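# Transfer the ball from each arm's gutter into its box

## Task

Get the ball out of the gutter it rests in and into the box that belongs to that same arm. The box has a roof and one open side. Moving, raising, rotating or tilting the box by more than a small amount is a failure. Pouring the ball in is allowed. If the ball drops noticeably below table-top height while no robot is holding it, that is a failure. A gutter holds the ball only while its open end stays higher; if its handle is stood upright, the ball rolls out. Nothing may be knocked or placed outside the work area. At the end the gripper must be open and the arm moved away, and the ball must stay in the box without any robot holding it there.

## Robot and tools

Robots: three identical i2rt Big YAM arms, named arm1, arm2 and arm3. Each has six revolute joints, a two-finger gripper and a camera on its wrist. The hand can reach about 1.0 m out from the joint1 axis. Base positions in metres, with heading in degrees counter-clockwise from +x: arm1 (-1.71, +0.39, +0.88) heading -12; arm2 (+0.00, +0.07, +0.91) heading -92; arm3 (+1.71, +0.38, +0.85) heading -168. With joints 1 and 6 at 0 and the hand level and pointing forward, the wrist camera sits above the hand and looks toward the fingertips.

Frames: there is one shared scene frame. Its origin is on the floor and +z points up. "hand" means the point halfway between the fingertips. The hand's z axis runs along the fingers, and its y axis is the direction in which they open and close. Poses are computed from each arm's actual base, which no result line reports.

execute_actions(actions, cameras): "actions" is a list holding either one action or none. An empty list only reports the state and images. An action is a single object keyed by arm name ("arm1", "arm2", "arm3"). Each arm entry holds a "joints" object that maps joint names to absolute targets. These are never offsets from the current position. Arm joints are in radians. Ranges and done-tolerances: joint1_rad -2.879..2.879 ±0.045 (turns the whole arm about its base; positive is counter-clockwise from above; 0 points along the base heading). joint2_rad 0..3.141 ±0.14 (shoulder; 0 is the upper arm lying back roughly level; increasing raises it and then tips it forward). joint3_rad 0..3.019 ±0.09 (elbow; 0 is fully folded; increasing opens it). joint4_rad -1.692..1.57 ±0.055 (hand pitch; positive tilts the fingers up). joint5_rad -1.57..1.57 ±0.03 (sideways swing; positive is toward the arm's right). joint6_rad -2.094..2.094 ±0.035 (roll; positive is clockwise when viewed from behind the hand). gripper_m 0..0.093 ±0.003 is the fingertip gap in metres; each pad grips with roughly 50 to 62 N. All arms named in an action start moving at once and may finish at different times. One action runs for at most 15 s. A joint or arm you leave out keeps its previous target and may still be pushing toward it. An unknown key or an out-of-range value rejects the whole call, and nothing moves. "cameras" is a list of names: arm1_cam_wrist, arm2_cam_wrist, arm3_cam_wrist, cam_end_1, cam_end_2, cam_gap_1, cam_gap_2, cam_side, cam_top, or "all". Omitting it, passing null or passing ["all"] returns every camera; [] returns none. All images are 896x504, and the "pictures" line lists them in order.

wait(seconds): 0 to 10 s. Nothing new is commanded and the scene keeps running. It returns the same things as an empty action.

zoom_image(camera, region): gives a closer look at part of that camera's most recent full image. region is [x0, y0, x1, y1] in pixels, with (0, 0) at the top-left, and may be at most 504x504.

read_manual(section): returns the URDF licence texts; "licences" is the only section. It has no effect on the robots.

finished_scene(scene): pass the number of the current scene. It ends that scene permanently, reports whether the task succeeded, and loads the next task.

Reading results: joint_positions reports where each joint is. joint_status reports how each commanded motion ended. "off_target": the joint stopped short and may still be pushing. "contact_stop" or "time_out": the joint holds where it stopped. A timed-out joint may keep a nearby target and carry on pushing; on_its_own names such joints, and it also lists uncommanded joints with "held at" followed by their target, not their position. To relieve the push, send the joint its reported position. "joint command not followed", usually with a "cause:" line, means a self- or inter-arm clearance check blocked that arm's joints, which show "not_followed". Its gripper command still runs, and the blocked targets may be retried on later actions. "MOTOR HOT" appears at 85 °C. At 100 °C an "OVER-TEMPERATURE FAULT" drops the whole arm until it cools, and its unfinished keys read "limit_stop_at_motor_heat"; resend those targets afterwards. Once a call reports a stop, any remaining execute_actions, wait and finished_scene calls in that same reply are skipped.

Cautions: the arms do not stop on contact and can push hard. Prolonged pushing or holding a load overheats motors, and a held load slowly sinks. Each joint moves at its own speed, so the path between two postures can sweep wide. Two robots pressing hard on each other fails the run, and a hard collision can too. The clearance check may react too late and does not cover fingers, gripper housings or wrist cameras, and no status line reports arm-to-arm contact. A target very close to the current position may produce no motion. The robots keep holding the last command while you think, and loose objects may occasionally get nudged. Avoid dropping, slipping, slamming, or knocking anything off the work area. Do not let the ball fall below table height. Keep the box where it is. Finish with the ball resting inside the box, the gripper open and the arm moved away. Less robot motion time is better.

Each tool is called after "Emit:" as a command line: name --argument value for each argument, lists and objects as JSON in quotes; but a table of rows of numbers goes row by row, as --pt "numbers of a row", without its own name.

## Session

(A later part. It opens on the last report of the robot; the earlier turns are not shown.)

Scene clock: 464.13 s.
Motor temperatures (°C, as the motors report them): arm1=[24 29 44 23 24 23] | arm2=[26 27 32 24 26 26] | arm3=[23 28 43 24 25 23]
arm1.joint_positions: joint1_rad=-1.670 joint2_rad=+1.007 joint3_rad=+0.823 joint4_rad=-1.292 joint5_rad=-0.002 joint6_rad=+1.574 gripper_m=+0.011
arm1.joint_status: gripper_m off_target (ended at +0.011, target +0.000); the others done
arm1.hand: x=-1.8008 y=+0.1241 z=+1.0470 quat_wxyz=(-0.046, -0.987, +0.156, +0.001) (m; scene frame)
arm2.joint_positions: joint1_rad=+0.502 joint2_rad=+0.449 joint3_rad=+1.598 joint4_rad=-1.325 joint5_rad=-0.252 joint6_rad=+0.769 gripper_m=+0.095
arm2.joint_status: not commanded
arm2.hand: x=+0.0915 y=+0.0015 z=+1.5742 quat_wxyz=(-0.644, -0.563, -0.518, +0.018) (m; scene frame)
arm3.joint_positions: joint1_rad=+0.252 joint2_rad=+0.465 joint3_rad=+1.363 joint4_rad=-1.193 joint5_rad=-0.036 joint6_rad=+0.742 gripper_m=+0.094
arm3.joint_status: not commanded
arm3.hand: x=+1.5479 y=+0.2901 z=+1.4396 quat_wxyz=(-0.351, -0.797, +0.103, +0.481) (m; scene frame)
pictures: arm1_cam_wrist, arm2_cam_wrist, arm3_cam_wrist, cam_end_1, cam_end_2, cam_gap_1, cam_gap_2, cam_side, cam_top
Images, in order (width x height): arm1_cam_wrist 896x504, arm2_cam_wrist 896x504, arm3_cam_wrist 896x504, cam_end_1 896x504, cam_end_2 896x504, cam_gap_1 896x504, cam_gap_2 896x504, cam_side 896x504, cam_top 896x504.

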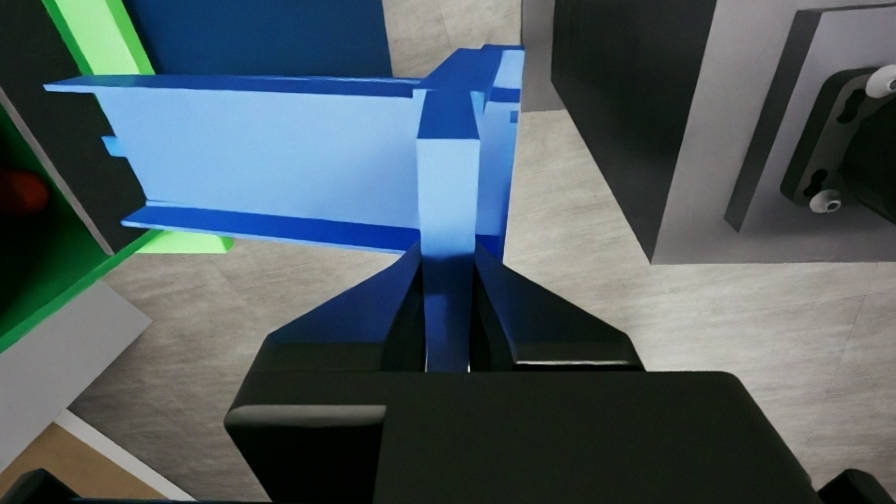

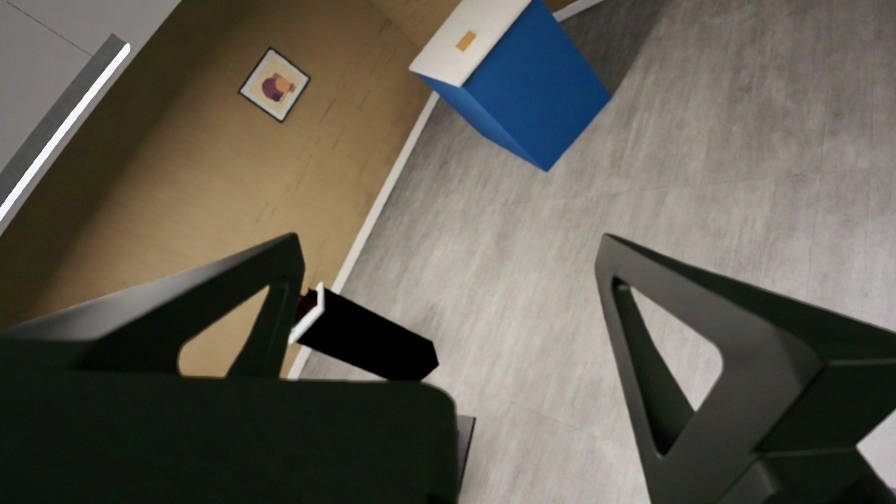

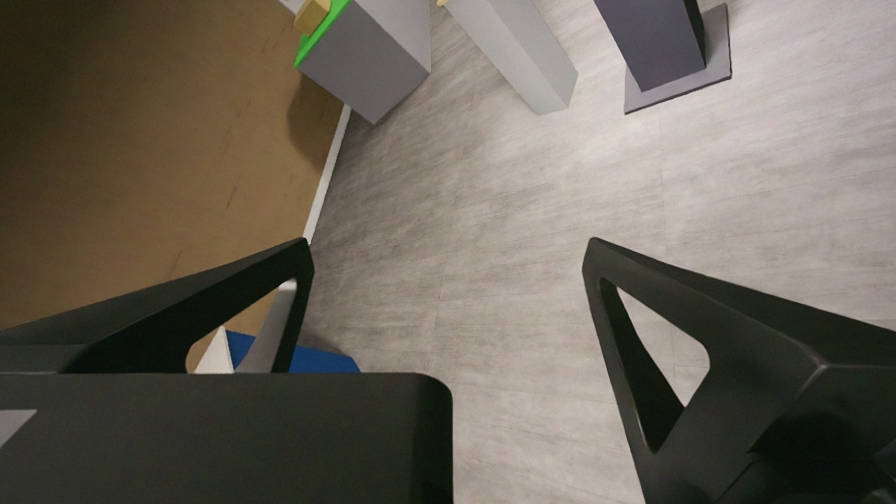

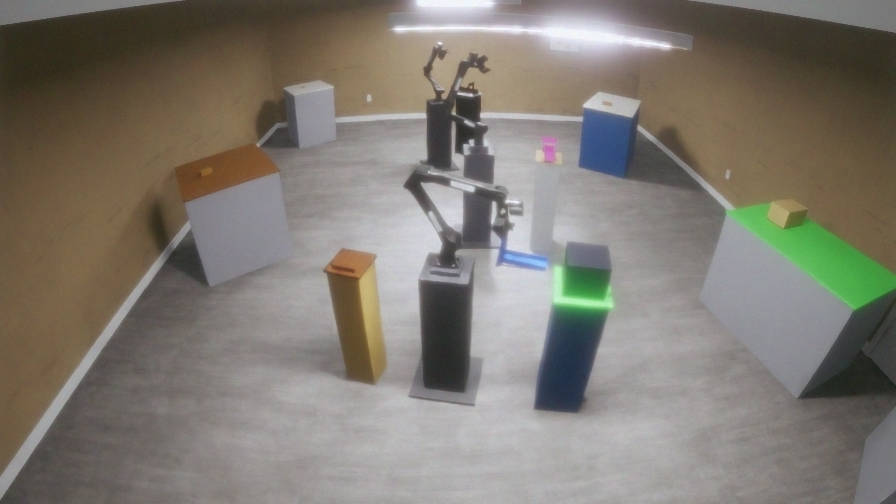

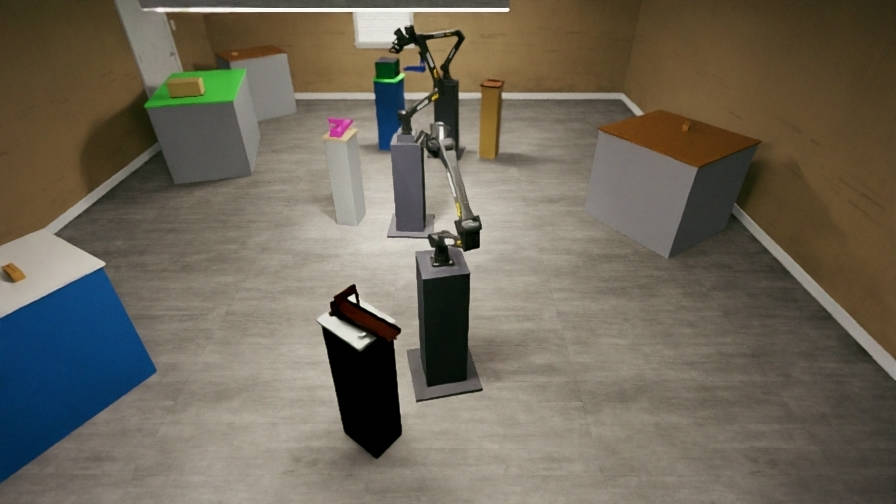

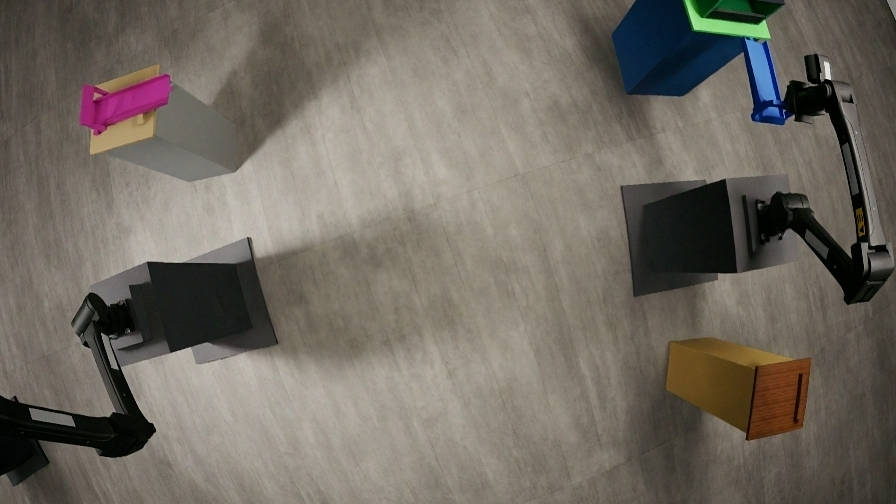

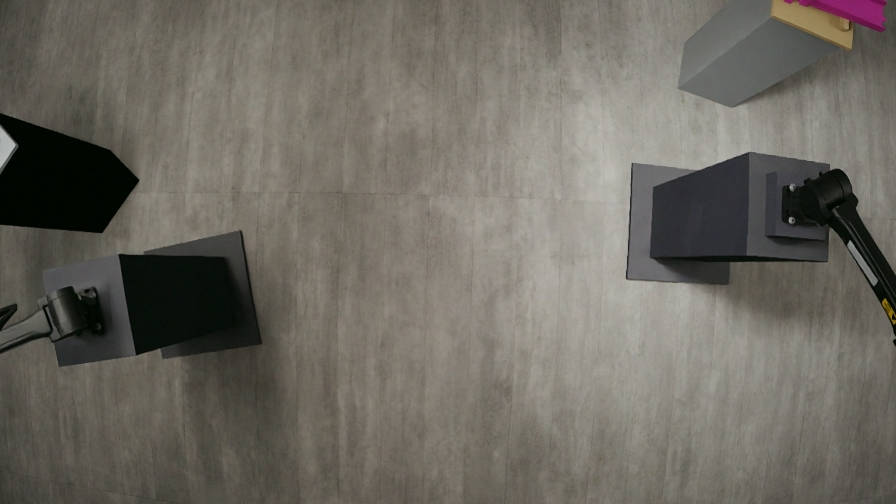

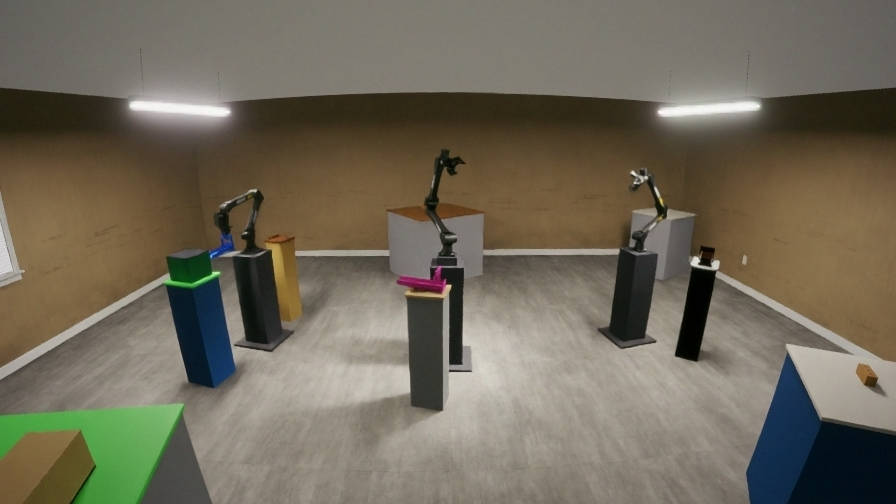

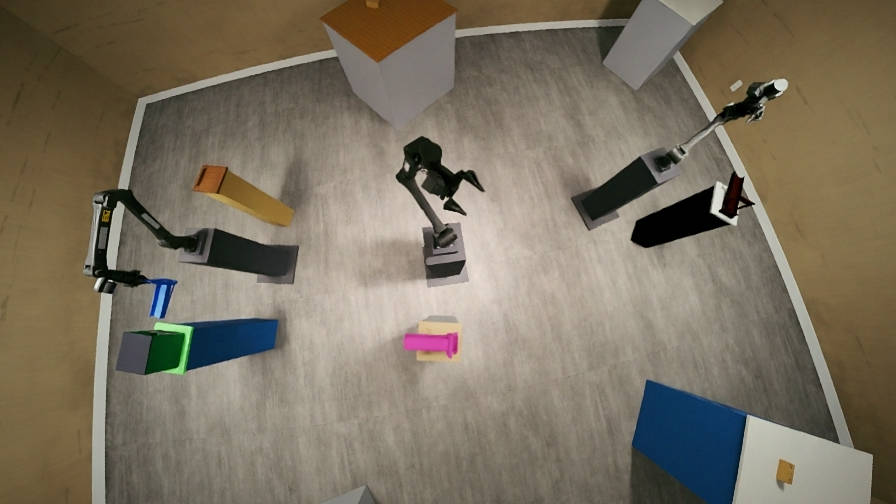

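Emit:
execute_actions --actions '[{"arm1": {"joints": {"joint1_rad": 1.41, "joint2_rad": 1.6, "joint3_rad": 1.4, "joint4_rad": -1.297, "joint5_rad": -0.267, "joint6_rad": -0.057, "gripper_m": 0.0}}}]' --cameras '["arm1_cam_wrist", "cam_end_1", "cam_gap_1", "cam_top"]'

Scene clock: 503.90 s.
Motor temperatures (°C, as the motors report them): arm1=[24 29 43 23 24 23] | arm2=[26 27 32 24 26 26] | arm3=[23 28 43 24 25 23]
arm1.joint_positions: joint1_rad=+1.411 joint2_rad=+1.621 joint3_rad=+1.353 joint4_rad=-1.294 joint5_rad=-0.265 joint6_rad=-0.050 gripper_m=+0.011
arm1.joint_status: gripper_m off_target (ended at +0.011, target +0.000); the others done
arm1.hand: x=-1.5851 y=+0.8496 z=+1.0423 quat_wxyz=(+0.063, +0.581, -0.804, -0.111) (m; scene frame)
arm2.joint_positions: joint1_rad=+0.502 joint2_rad=+0.449 joint3_rad=+1.598 joint4_rad=-1.325 joint5_rad=-0.252 joint6_rad=+0.769 gripper_m=+0.095
arm2.joint_status: not commanded
arm2.hand: x=+0.0915 y=+0.0015 z=+1.5742 quat_wxyz=(-0.644, -0.563, -0.518, +0.018) (m; scene frame)
arm3.joint_positions: joint1_rad=+0.252 joint2_rad=+0.465 joint3_rad=+1.363 joint4_rad=-1.193 joint5_rad=-0.036 joint6_rad=+0.742 gripper_m=+0.094
arm3.joint_status: not commanded
arm3.hand: x=+1.5479 y=+0.2901 z=+1.4396 quat_wxyz=(-0.351, -0.797, +0.103, +0.481) (m; scene frame)
pictures: arm1_cam_wrist, cam_end_1, cam_gap_1, cam_top
Images, in order (width x height): arm1_cam_wrist 896x504, cam_end_1 896x504, cam_gap_1 896x504, cam_top 896x504.

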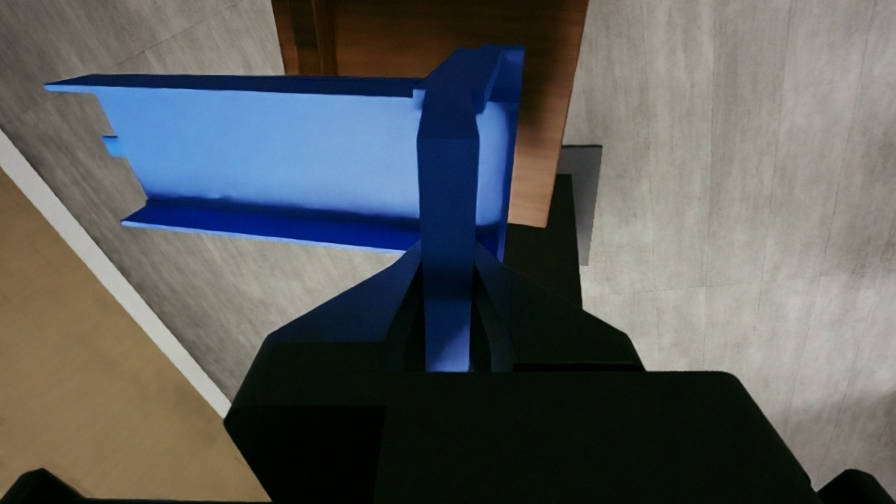

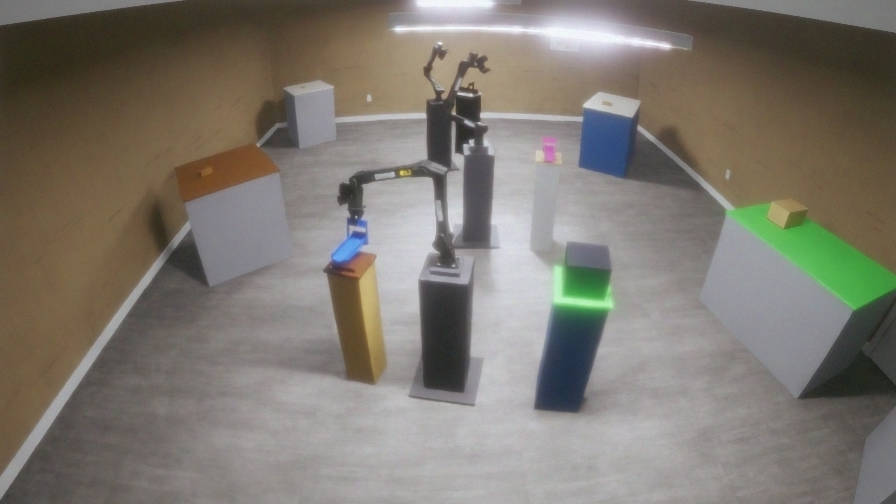

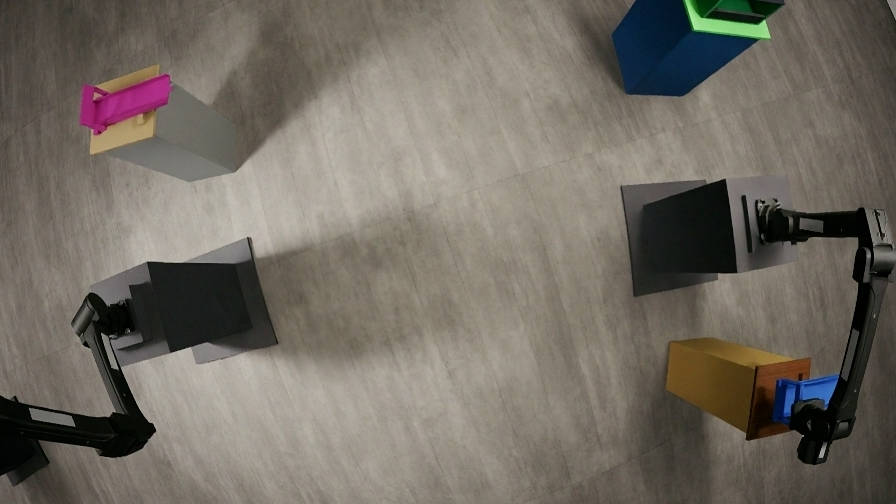

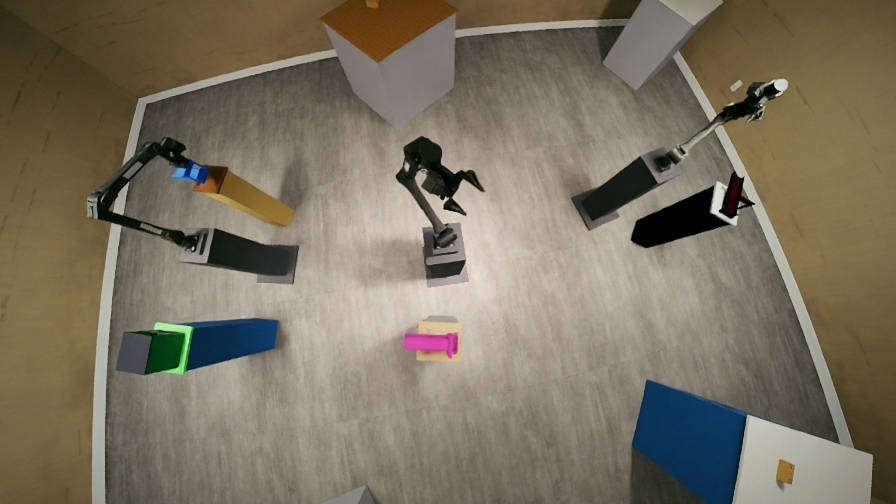

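Emit:
execute_actions --actions '[{"arm1": {"joints": {"joint1_rad": 1.396, "joint2_rad": 1.761, "joint4_rad": -1.15, "gripper_m": 0.0}}}]' --cameras '["arm1_cam_wrist", "cam_end_1", "cam_gap_1"]'

Scene clock: 531.20 s.
Motor temperatures (°C, as the motors report them): arm1=[24 31 46 23 24 23] | arm2=[26 27 32 24 26 26] | arm3=[23 28 43 24 25 23]
arm1.joint_positions: joint1_rad=+1.411 joint2_rad=+1.780 joint3_rad=+1.356 joint4_rad=-1.165 joint5_rad=-0.265 joint6_rad=-0.050 gripper_m=+0.011
arm1.joint_status: gripper_m off_target (ended at +0.011, target +0.000); the others done
arm1.hand: x=-1.5729 y=+0.8789 z=+0.9680 quat_wxyz=(+0.074, +0.580, -0.804, -0.103) (m; scene frame)
arm2.joint_positions: joint1_rad=+0.502 joint2_rad=+0.449 joint3_rad=+1.598 joint4_rad=-1.325 joint5_rad=-0.252 joint6_rad=+0.769 gripper_m=+0.095
arm2.joint_status: not commanded
arm2.hand: x=+0.0915 y=+0.0015 z=+1.5742 quat_wxyz=(-0.644, -0.563, -0.518, +0.018) (m; scene frame)
arm3.joint_positions: joint1_rad=+0.252 joint2_rad=+0.465 joint3_rad=+1.363 joint4_rad=-1.193 joint5_rad=-0.036 joint6_rad=+0.742 gripper_m=+0.094
arm3.joint_status: not commanded
arm3.hand: x=+1.5479 y=+0.2901 z=+1.4396 quat_wxyz=(-0.351, -0.797, +0.103, +0.481) (m; scene frame)
pictures: arm1_cam_wrist, cam_end_1, cam_gap_1
Images, in order (width x height): arm1_cam_wrist 896x504, cam_end_1 896x504, cam_gap_1 896x504.

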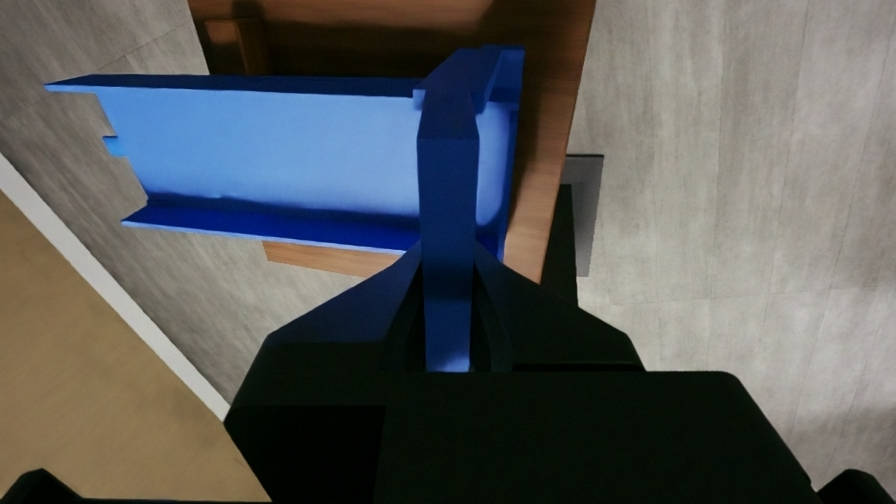

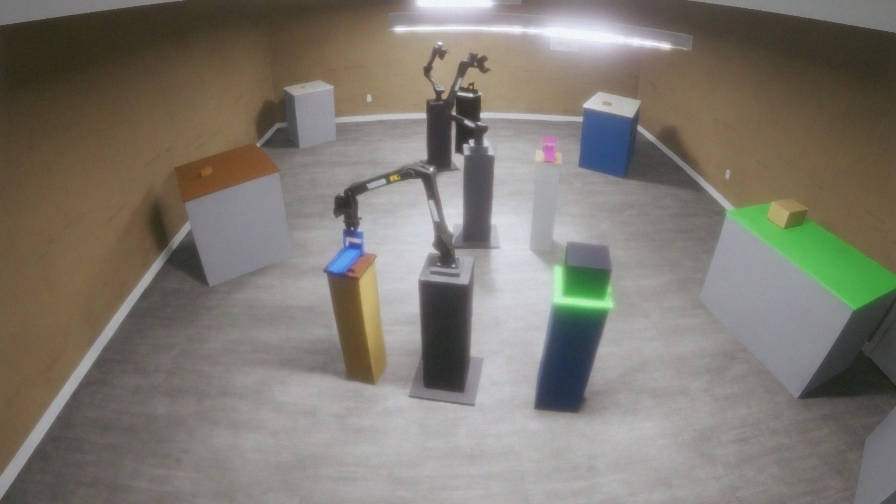

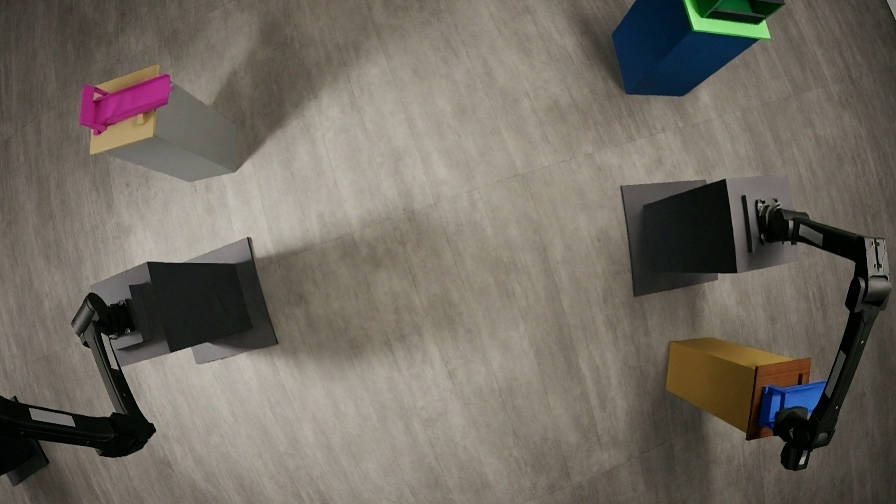

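Emit:
zoom_image --camera "cam_end_1" --region '[300, 190, 420, 300]'

Emit:
zoom_image --camera "cam_gap_1" --region '[716, 330, 896, 490]'

Region (300, 190, 420, 300) of cam_end_1's 896x504 image, scaled by 4.200, with more detail than that image has; it fills the top 462 rows of this view, and the rest is white.

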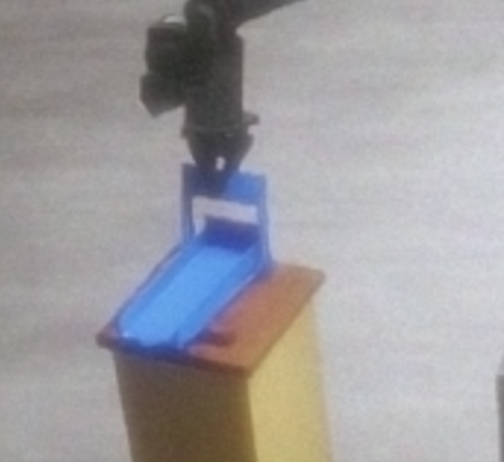

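Region (716, 330, 896, 490) of cam_gap_1's 896x504 image, scaled by 2.800, with more detail than that image has.

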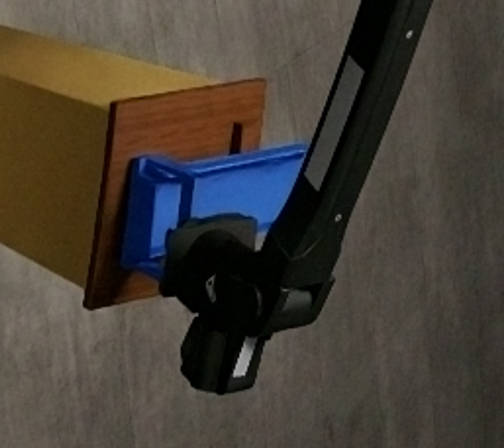

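Emit:
execute_actions --actions '[{"arm1": {"joints": {"joint2_rad": 1.772, "gripper_m": 0.04}}}]' --cameras '["arm1_cam_wrist", "cam_end_1", "cam_gap_1"]'

Scene clock: 559.37 s.
Motor temperatures (°C, as the motors report them): arm1=[24 32 46 23 24 23] | arm2=[26 27 32 24 26 26] | arm3=[23 28 42 24 25 23]
arm1.joint_positions: joint1_rad=+1.411 joint2_rad=+1.780 joint3_rad=+1.356 joint4_rad=-1.165 joint5_rad=-0.264 joint6_rad=-0.050 gripper_m=+0.040
arm1.joint_status: all done
arm1.hand: x=-1.5726 y=+0.8789 z=+0.9680 quat_wxyz=(+0.074, +0.580, -0.805, -0.103) (m; scene frame)
arm2.joint_positions: joint1_rad=+0.502 joint2_rad=+0.449 joint3_rad=+1.598 joint4_rad=-1.325 joint5_rad=-0.252 joint6_rad=+0.769 gripper_m=+0.095
arm2.joint_status: not commanded
arm2.hand: x=+0.0915 y=+0.0015 z=+1.5742 quat_wxyz=(-0.644, -0.563, -0.518, +0.018) (m; scene frame)
arm3.joint_positions: joint1_rad=+0.252 joint2_rad=+0.465 joint3_rad=+1.363 joint4_rad=-1.193 joint5_rad=-0.036 joint6_rad=+0.742 gripper_m=+0.094
arm3.joint_status: not commanded
arm3.hand: x=+1.5479 y=+0.2901 z=+1.4396 quat_wxyz=(-0.351, -0.797, +0.103, +0.481) (m; scene frame)
pictures: arm1_cam_wrist, cam_end_1, cam_gap_1
Images, in order (width x height): arm1_cam_wrist 896x504, cam_end_1 896x504, cam_gap_1 896x504.

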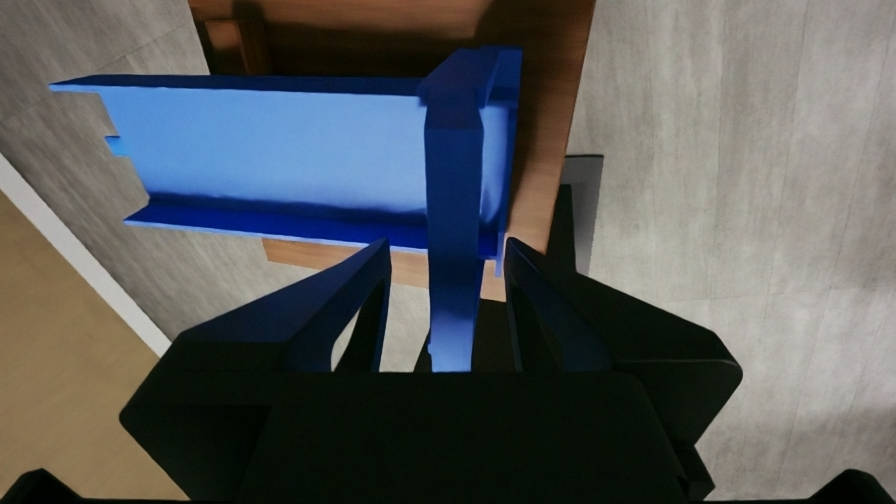

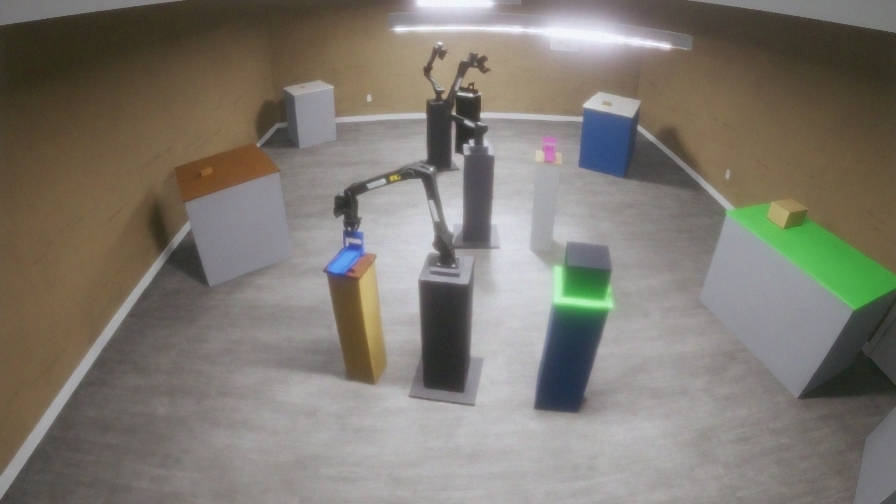

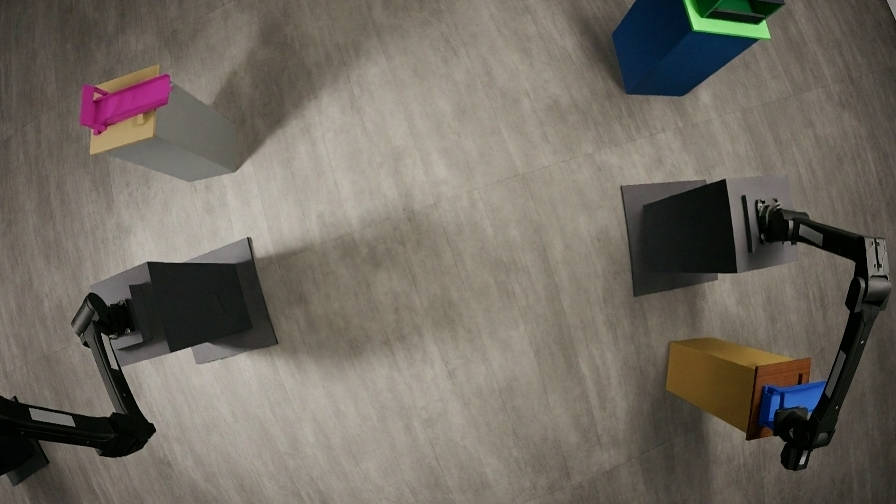

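Emit:
execute_actions --actions '[{"arm1": {"joints": {"joint2_rad": 1.42, "gripper_m": 0.07}}}]'

Scene clock: 570.33 s.
Motor temperatures (°C, as the motors report them): arm1=[24 32 46 23 24 23] | arm2=[26 27 32 24 26 26] | arm3=[23 28 42 24 25 23]
arm1.joint_positions: joint1_rad=+1.411 joint2_rad=+1.414 joint3_rad=+1.374 joint4_rad=-1.165 joint5_rad=-0.265 joint6_rad=-0.050 gripper_m=+0.070
arm1.joint_status: all done
arm1.hand: x=-1.5796 y=+0.8662 z=+1.1534 quat_wxyz=(-0.085, +0.591, -0.776, -0.204) (m; scene frame)
arm2.joint_positions: joint1_rad=+0.502 joint2_rad=+0.449 joint3_rad=+1.598 joint4_rad=-1.325 joint5_rad=-0.252 joint6_rad=+0.769 gripper_m=+0.095
arm2.joint_status: not commanded
arm2.hand: x=+0.0915 y=+0.0015 z=+1.5742 quat_wxyz=(-0.644, -0.563, -0.518, +0.018) (m; scene frame)
arm3.joint_positions: joint1_rad=+0.252 joint2_rad=+0.465 joint3_rad=+1.363 joint4_rad=-1.193 joint5_rad=-0.036 joint6_rad=+0.742 gripper_m=+0.094
arm3.joint_status: not commanded
arm3.hand: x=+1.5479 y=+0.2901 z=+1.4396 quat_wxyz=(-0.351, -0.797, +0.103, +0.481) (m; scene frame)
pictures: arm1_cam_wrist, arm2_cam_wrist, arm3_cam_wrist, cam_end_1, cam_end_2, cam_gap_1, cam_gap_2, cam_side, cam_top
Images, in order (width x height): arm1_cam_wrist 896x504, arm2_cam_wrist 896x504, arm3_cam_wrist 896x504, cam_end_1 896x504, cam_end_2 896x504, cam_gap_1 896x504, cam_gap_2 896x504, cam_side 896x504, cam_top 896x504.

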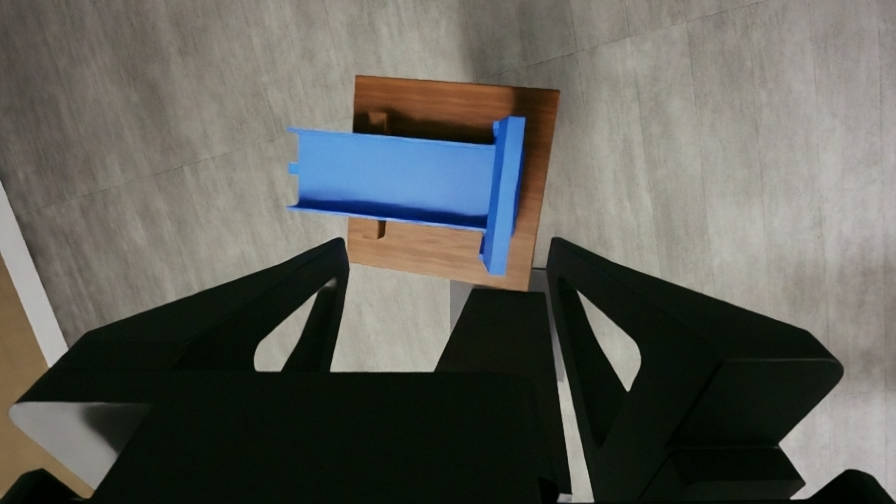

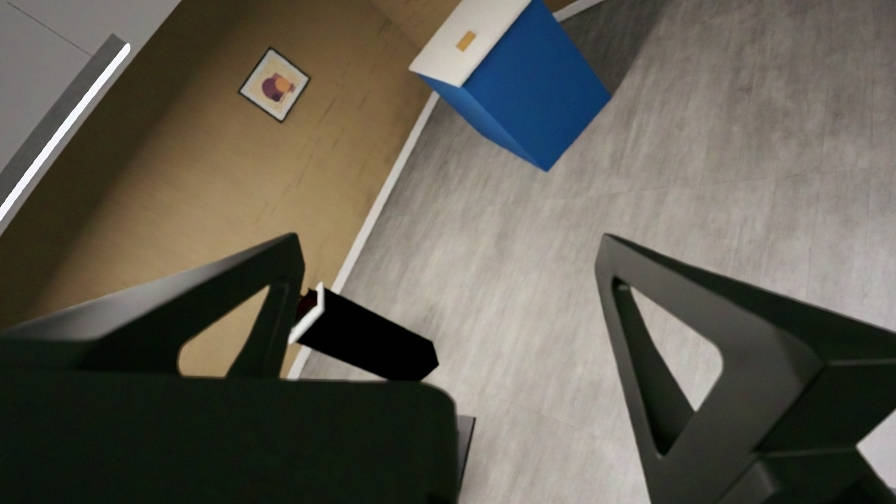

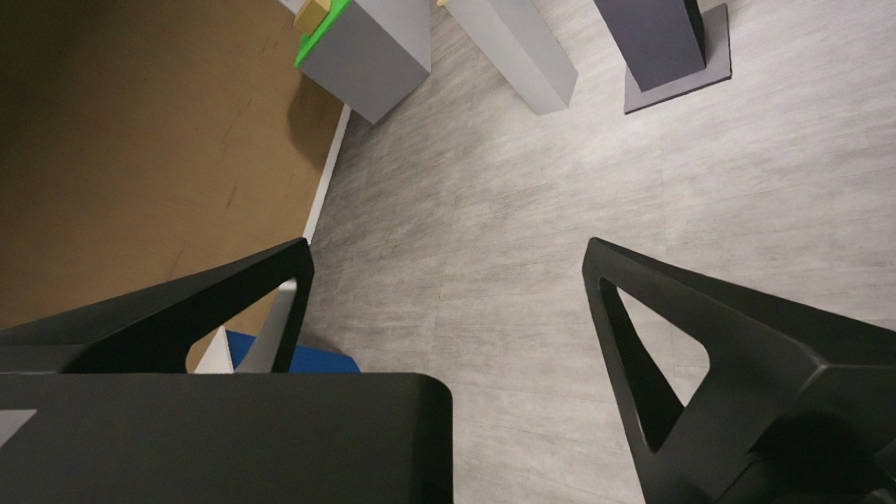

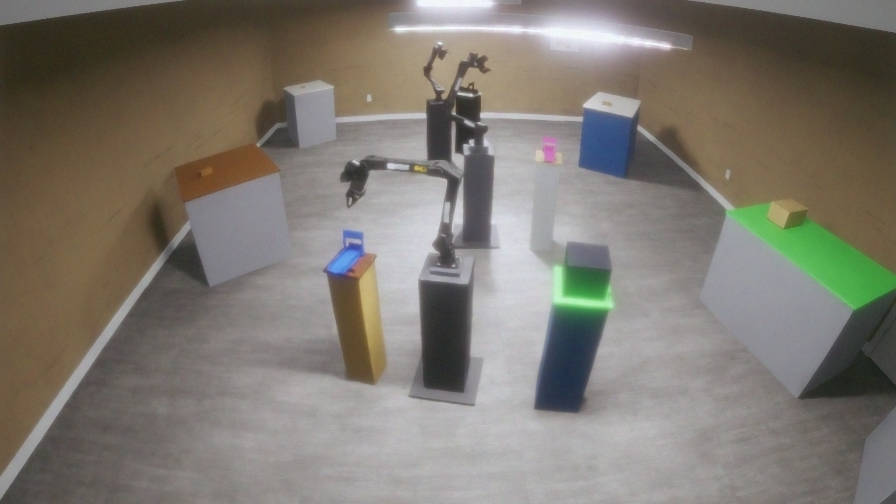

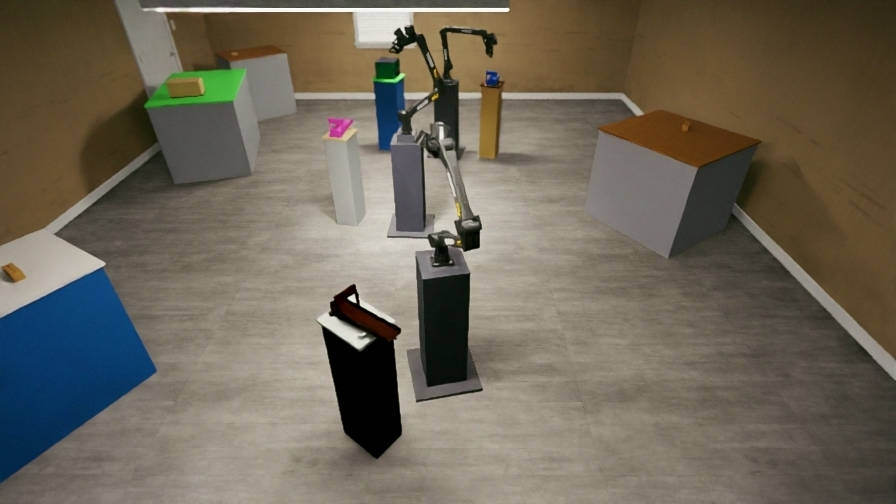

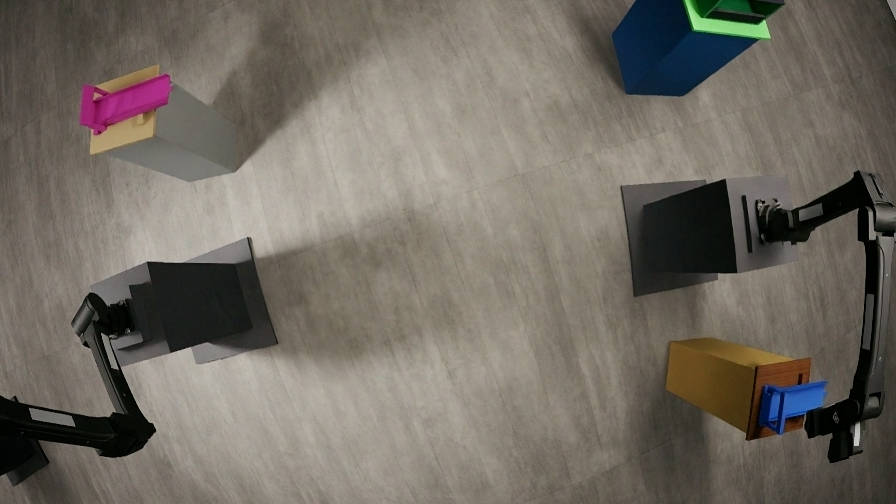

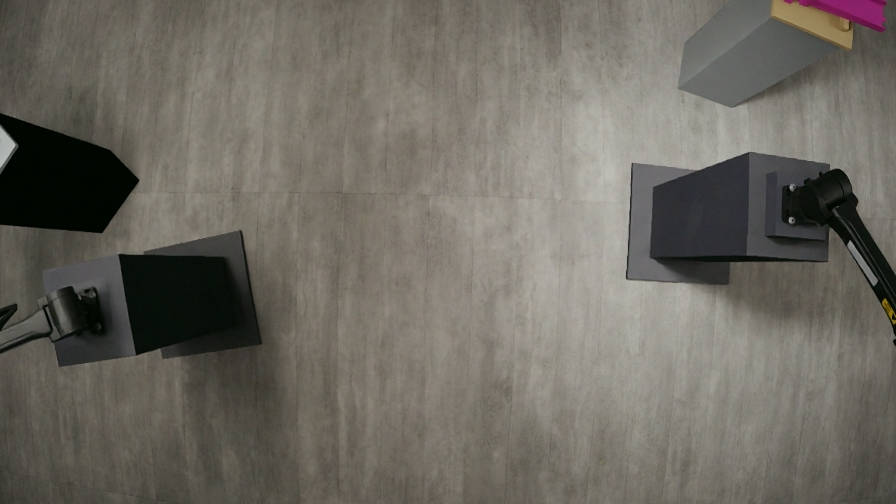

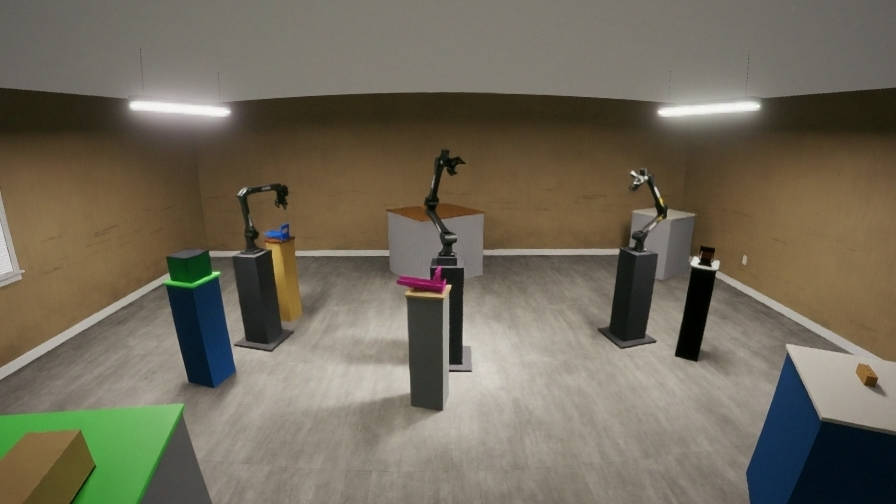

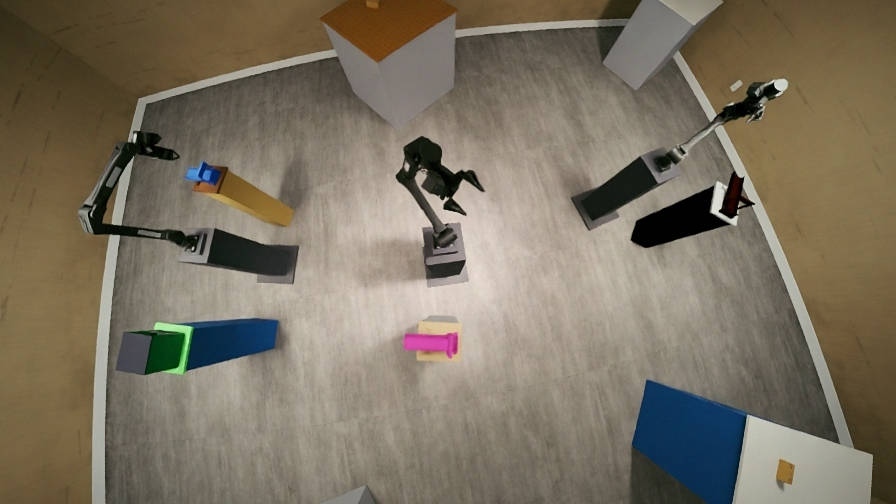

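The gutter is resting centred on its table, the arm is clear, and the box hasn't moved. No ball is visible on the floor.

Emit:
finished_scene --scene 2

The scene is finished: the task was done.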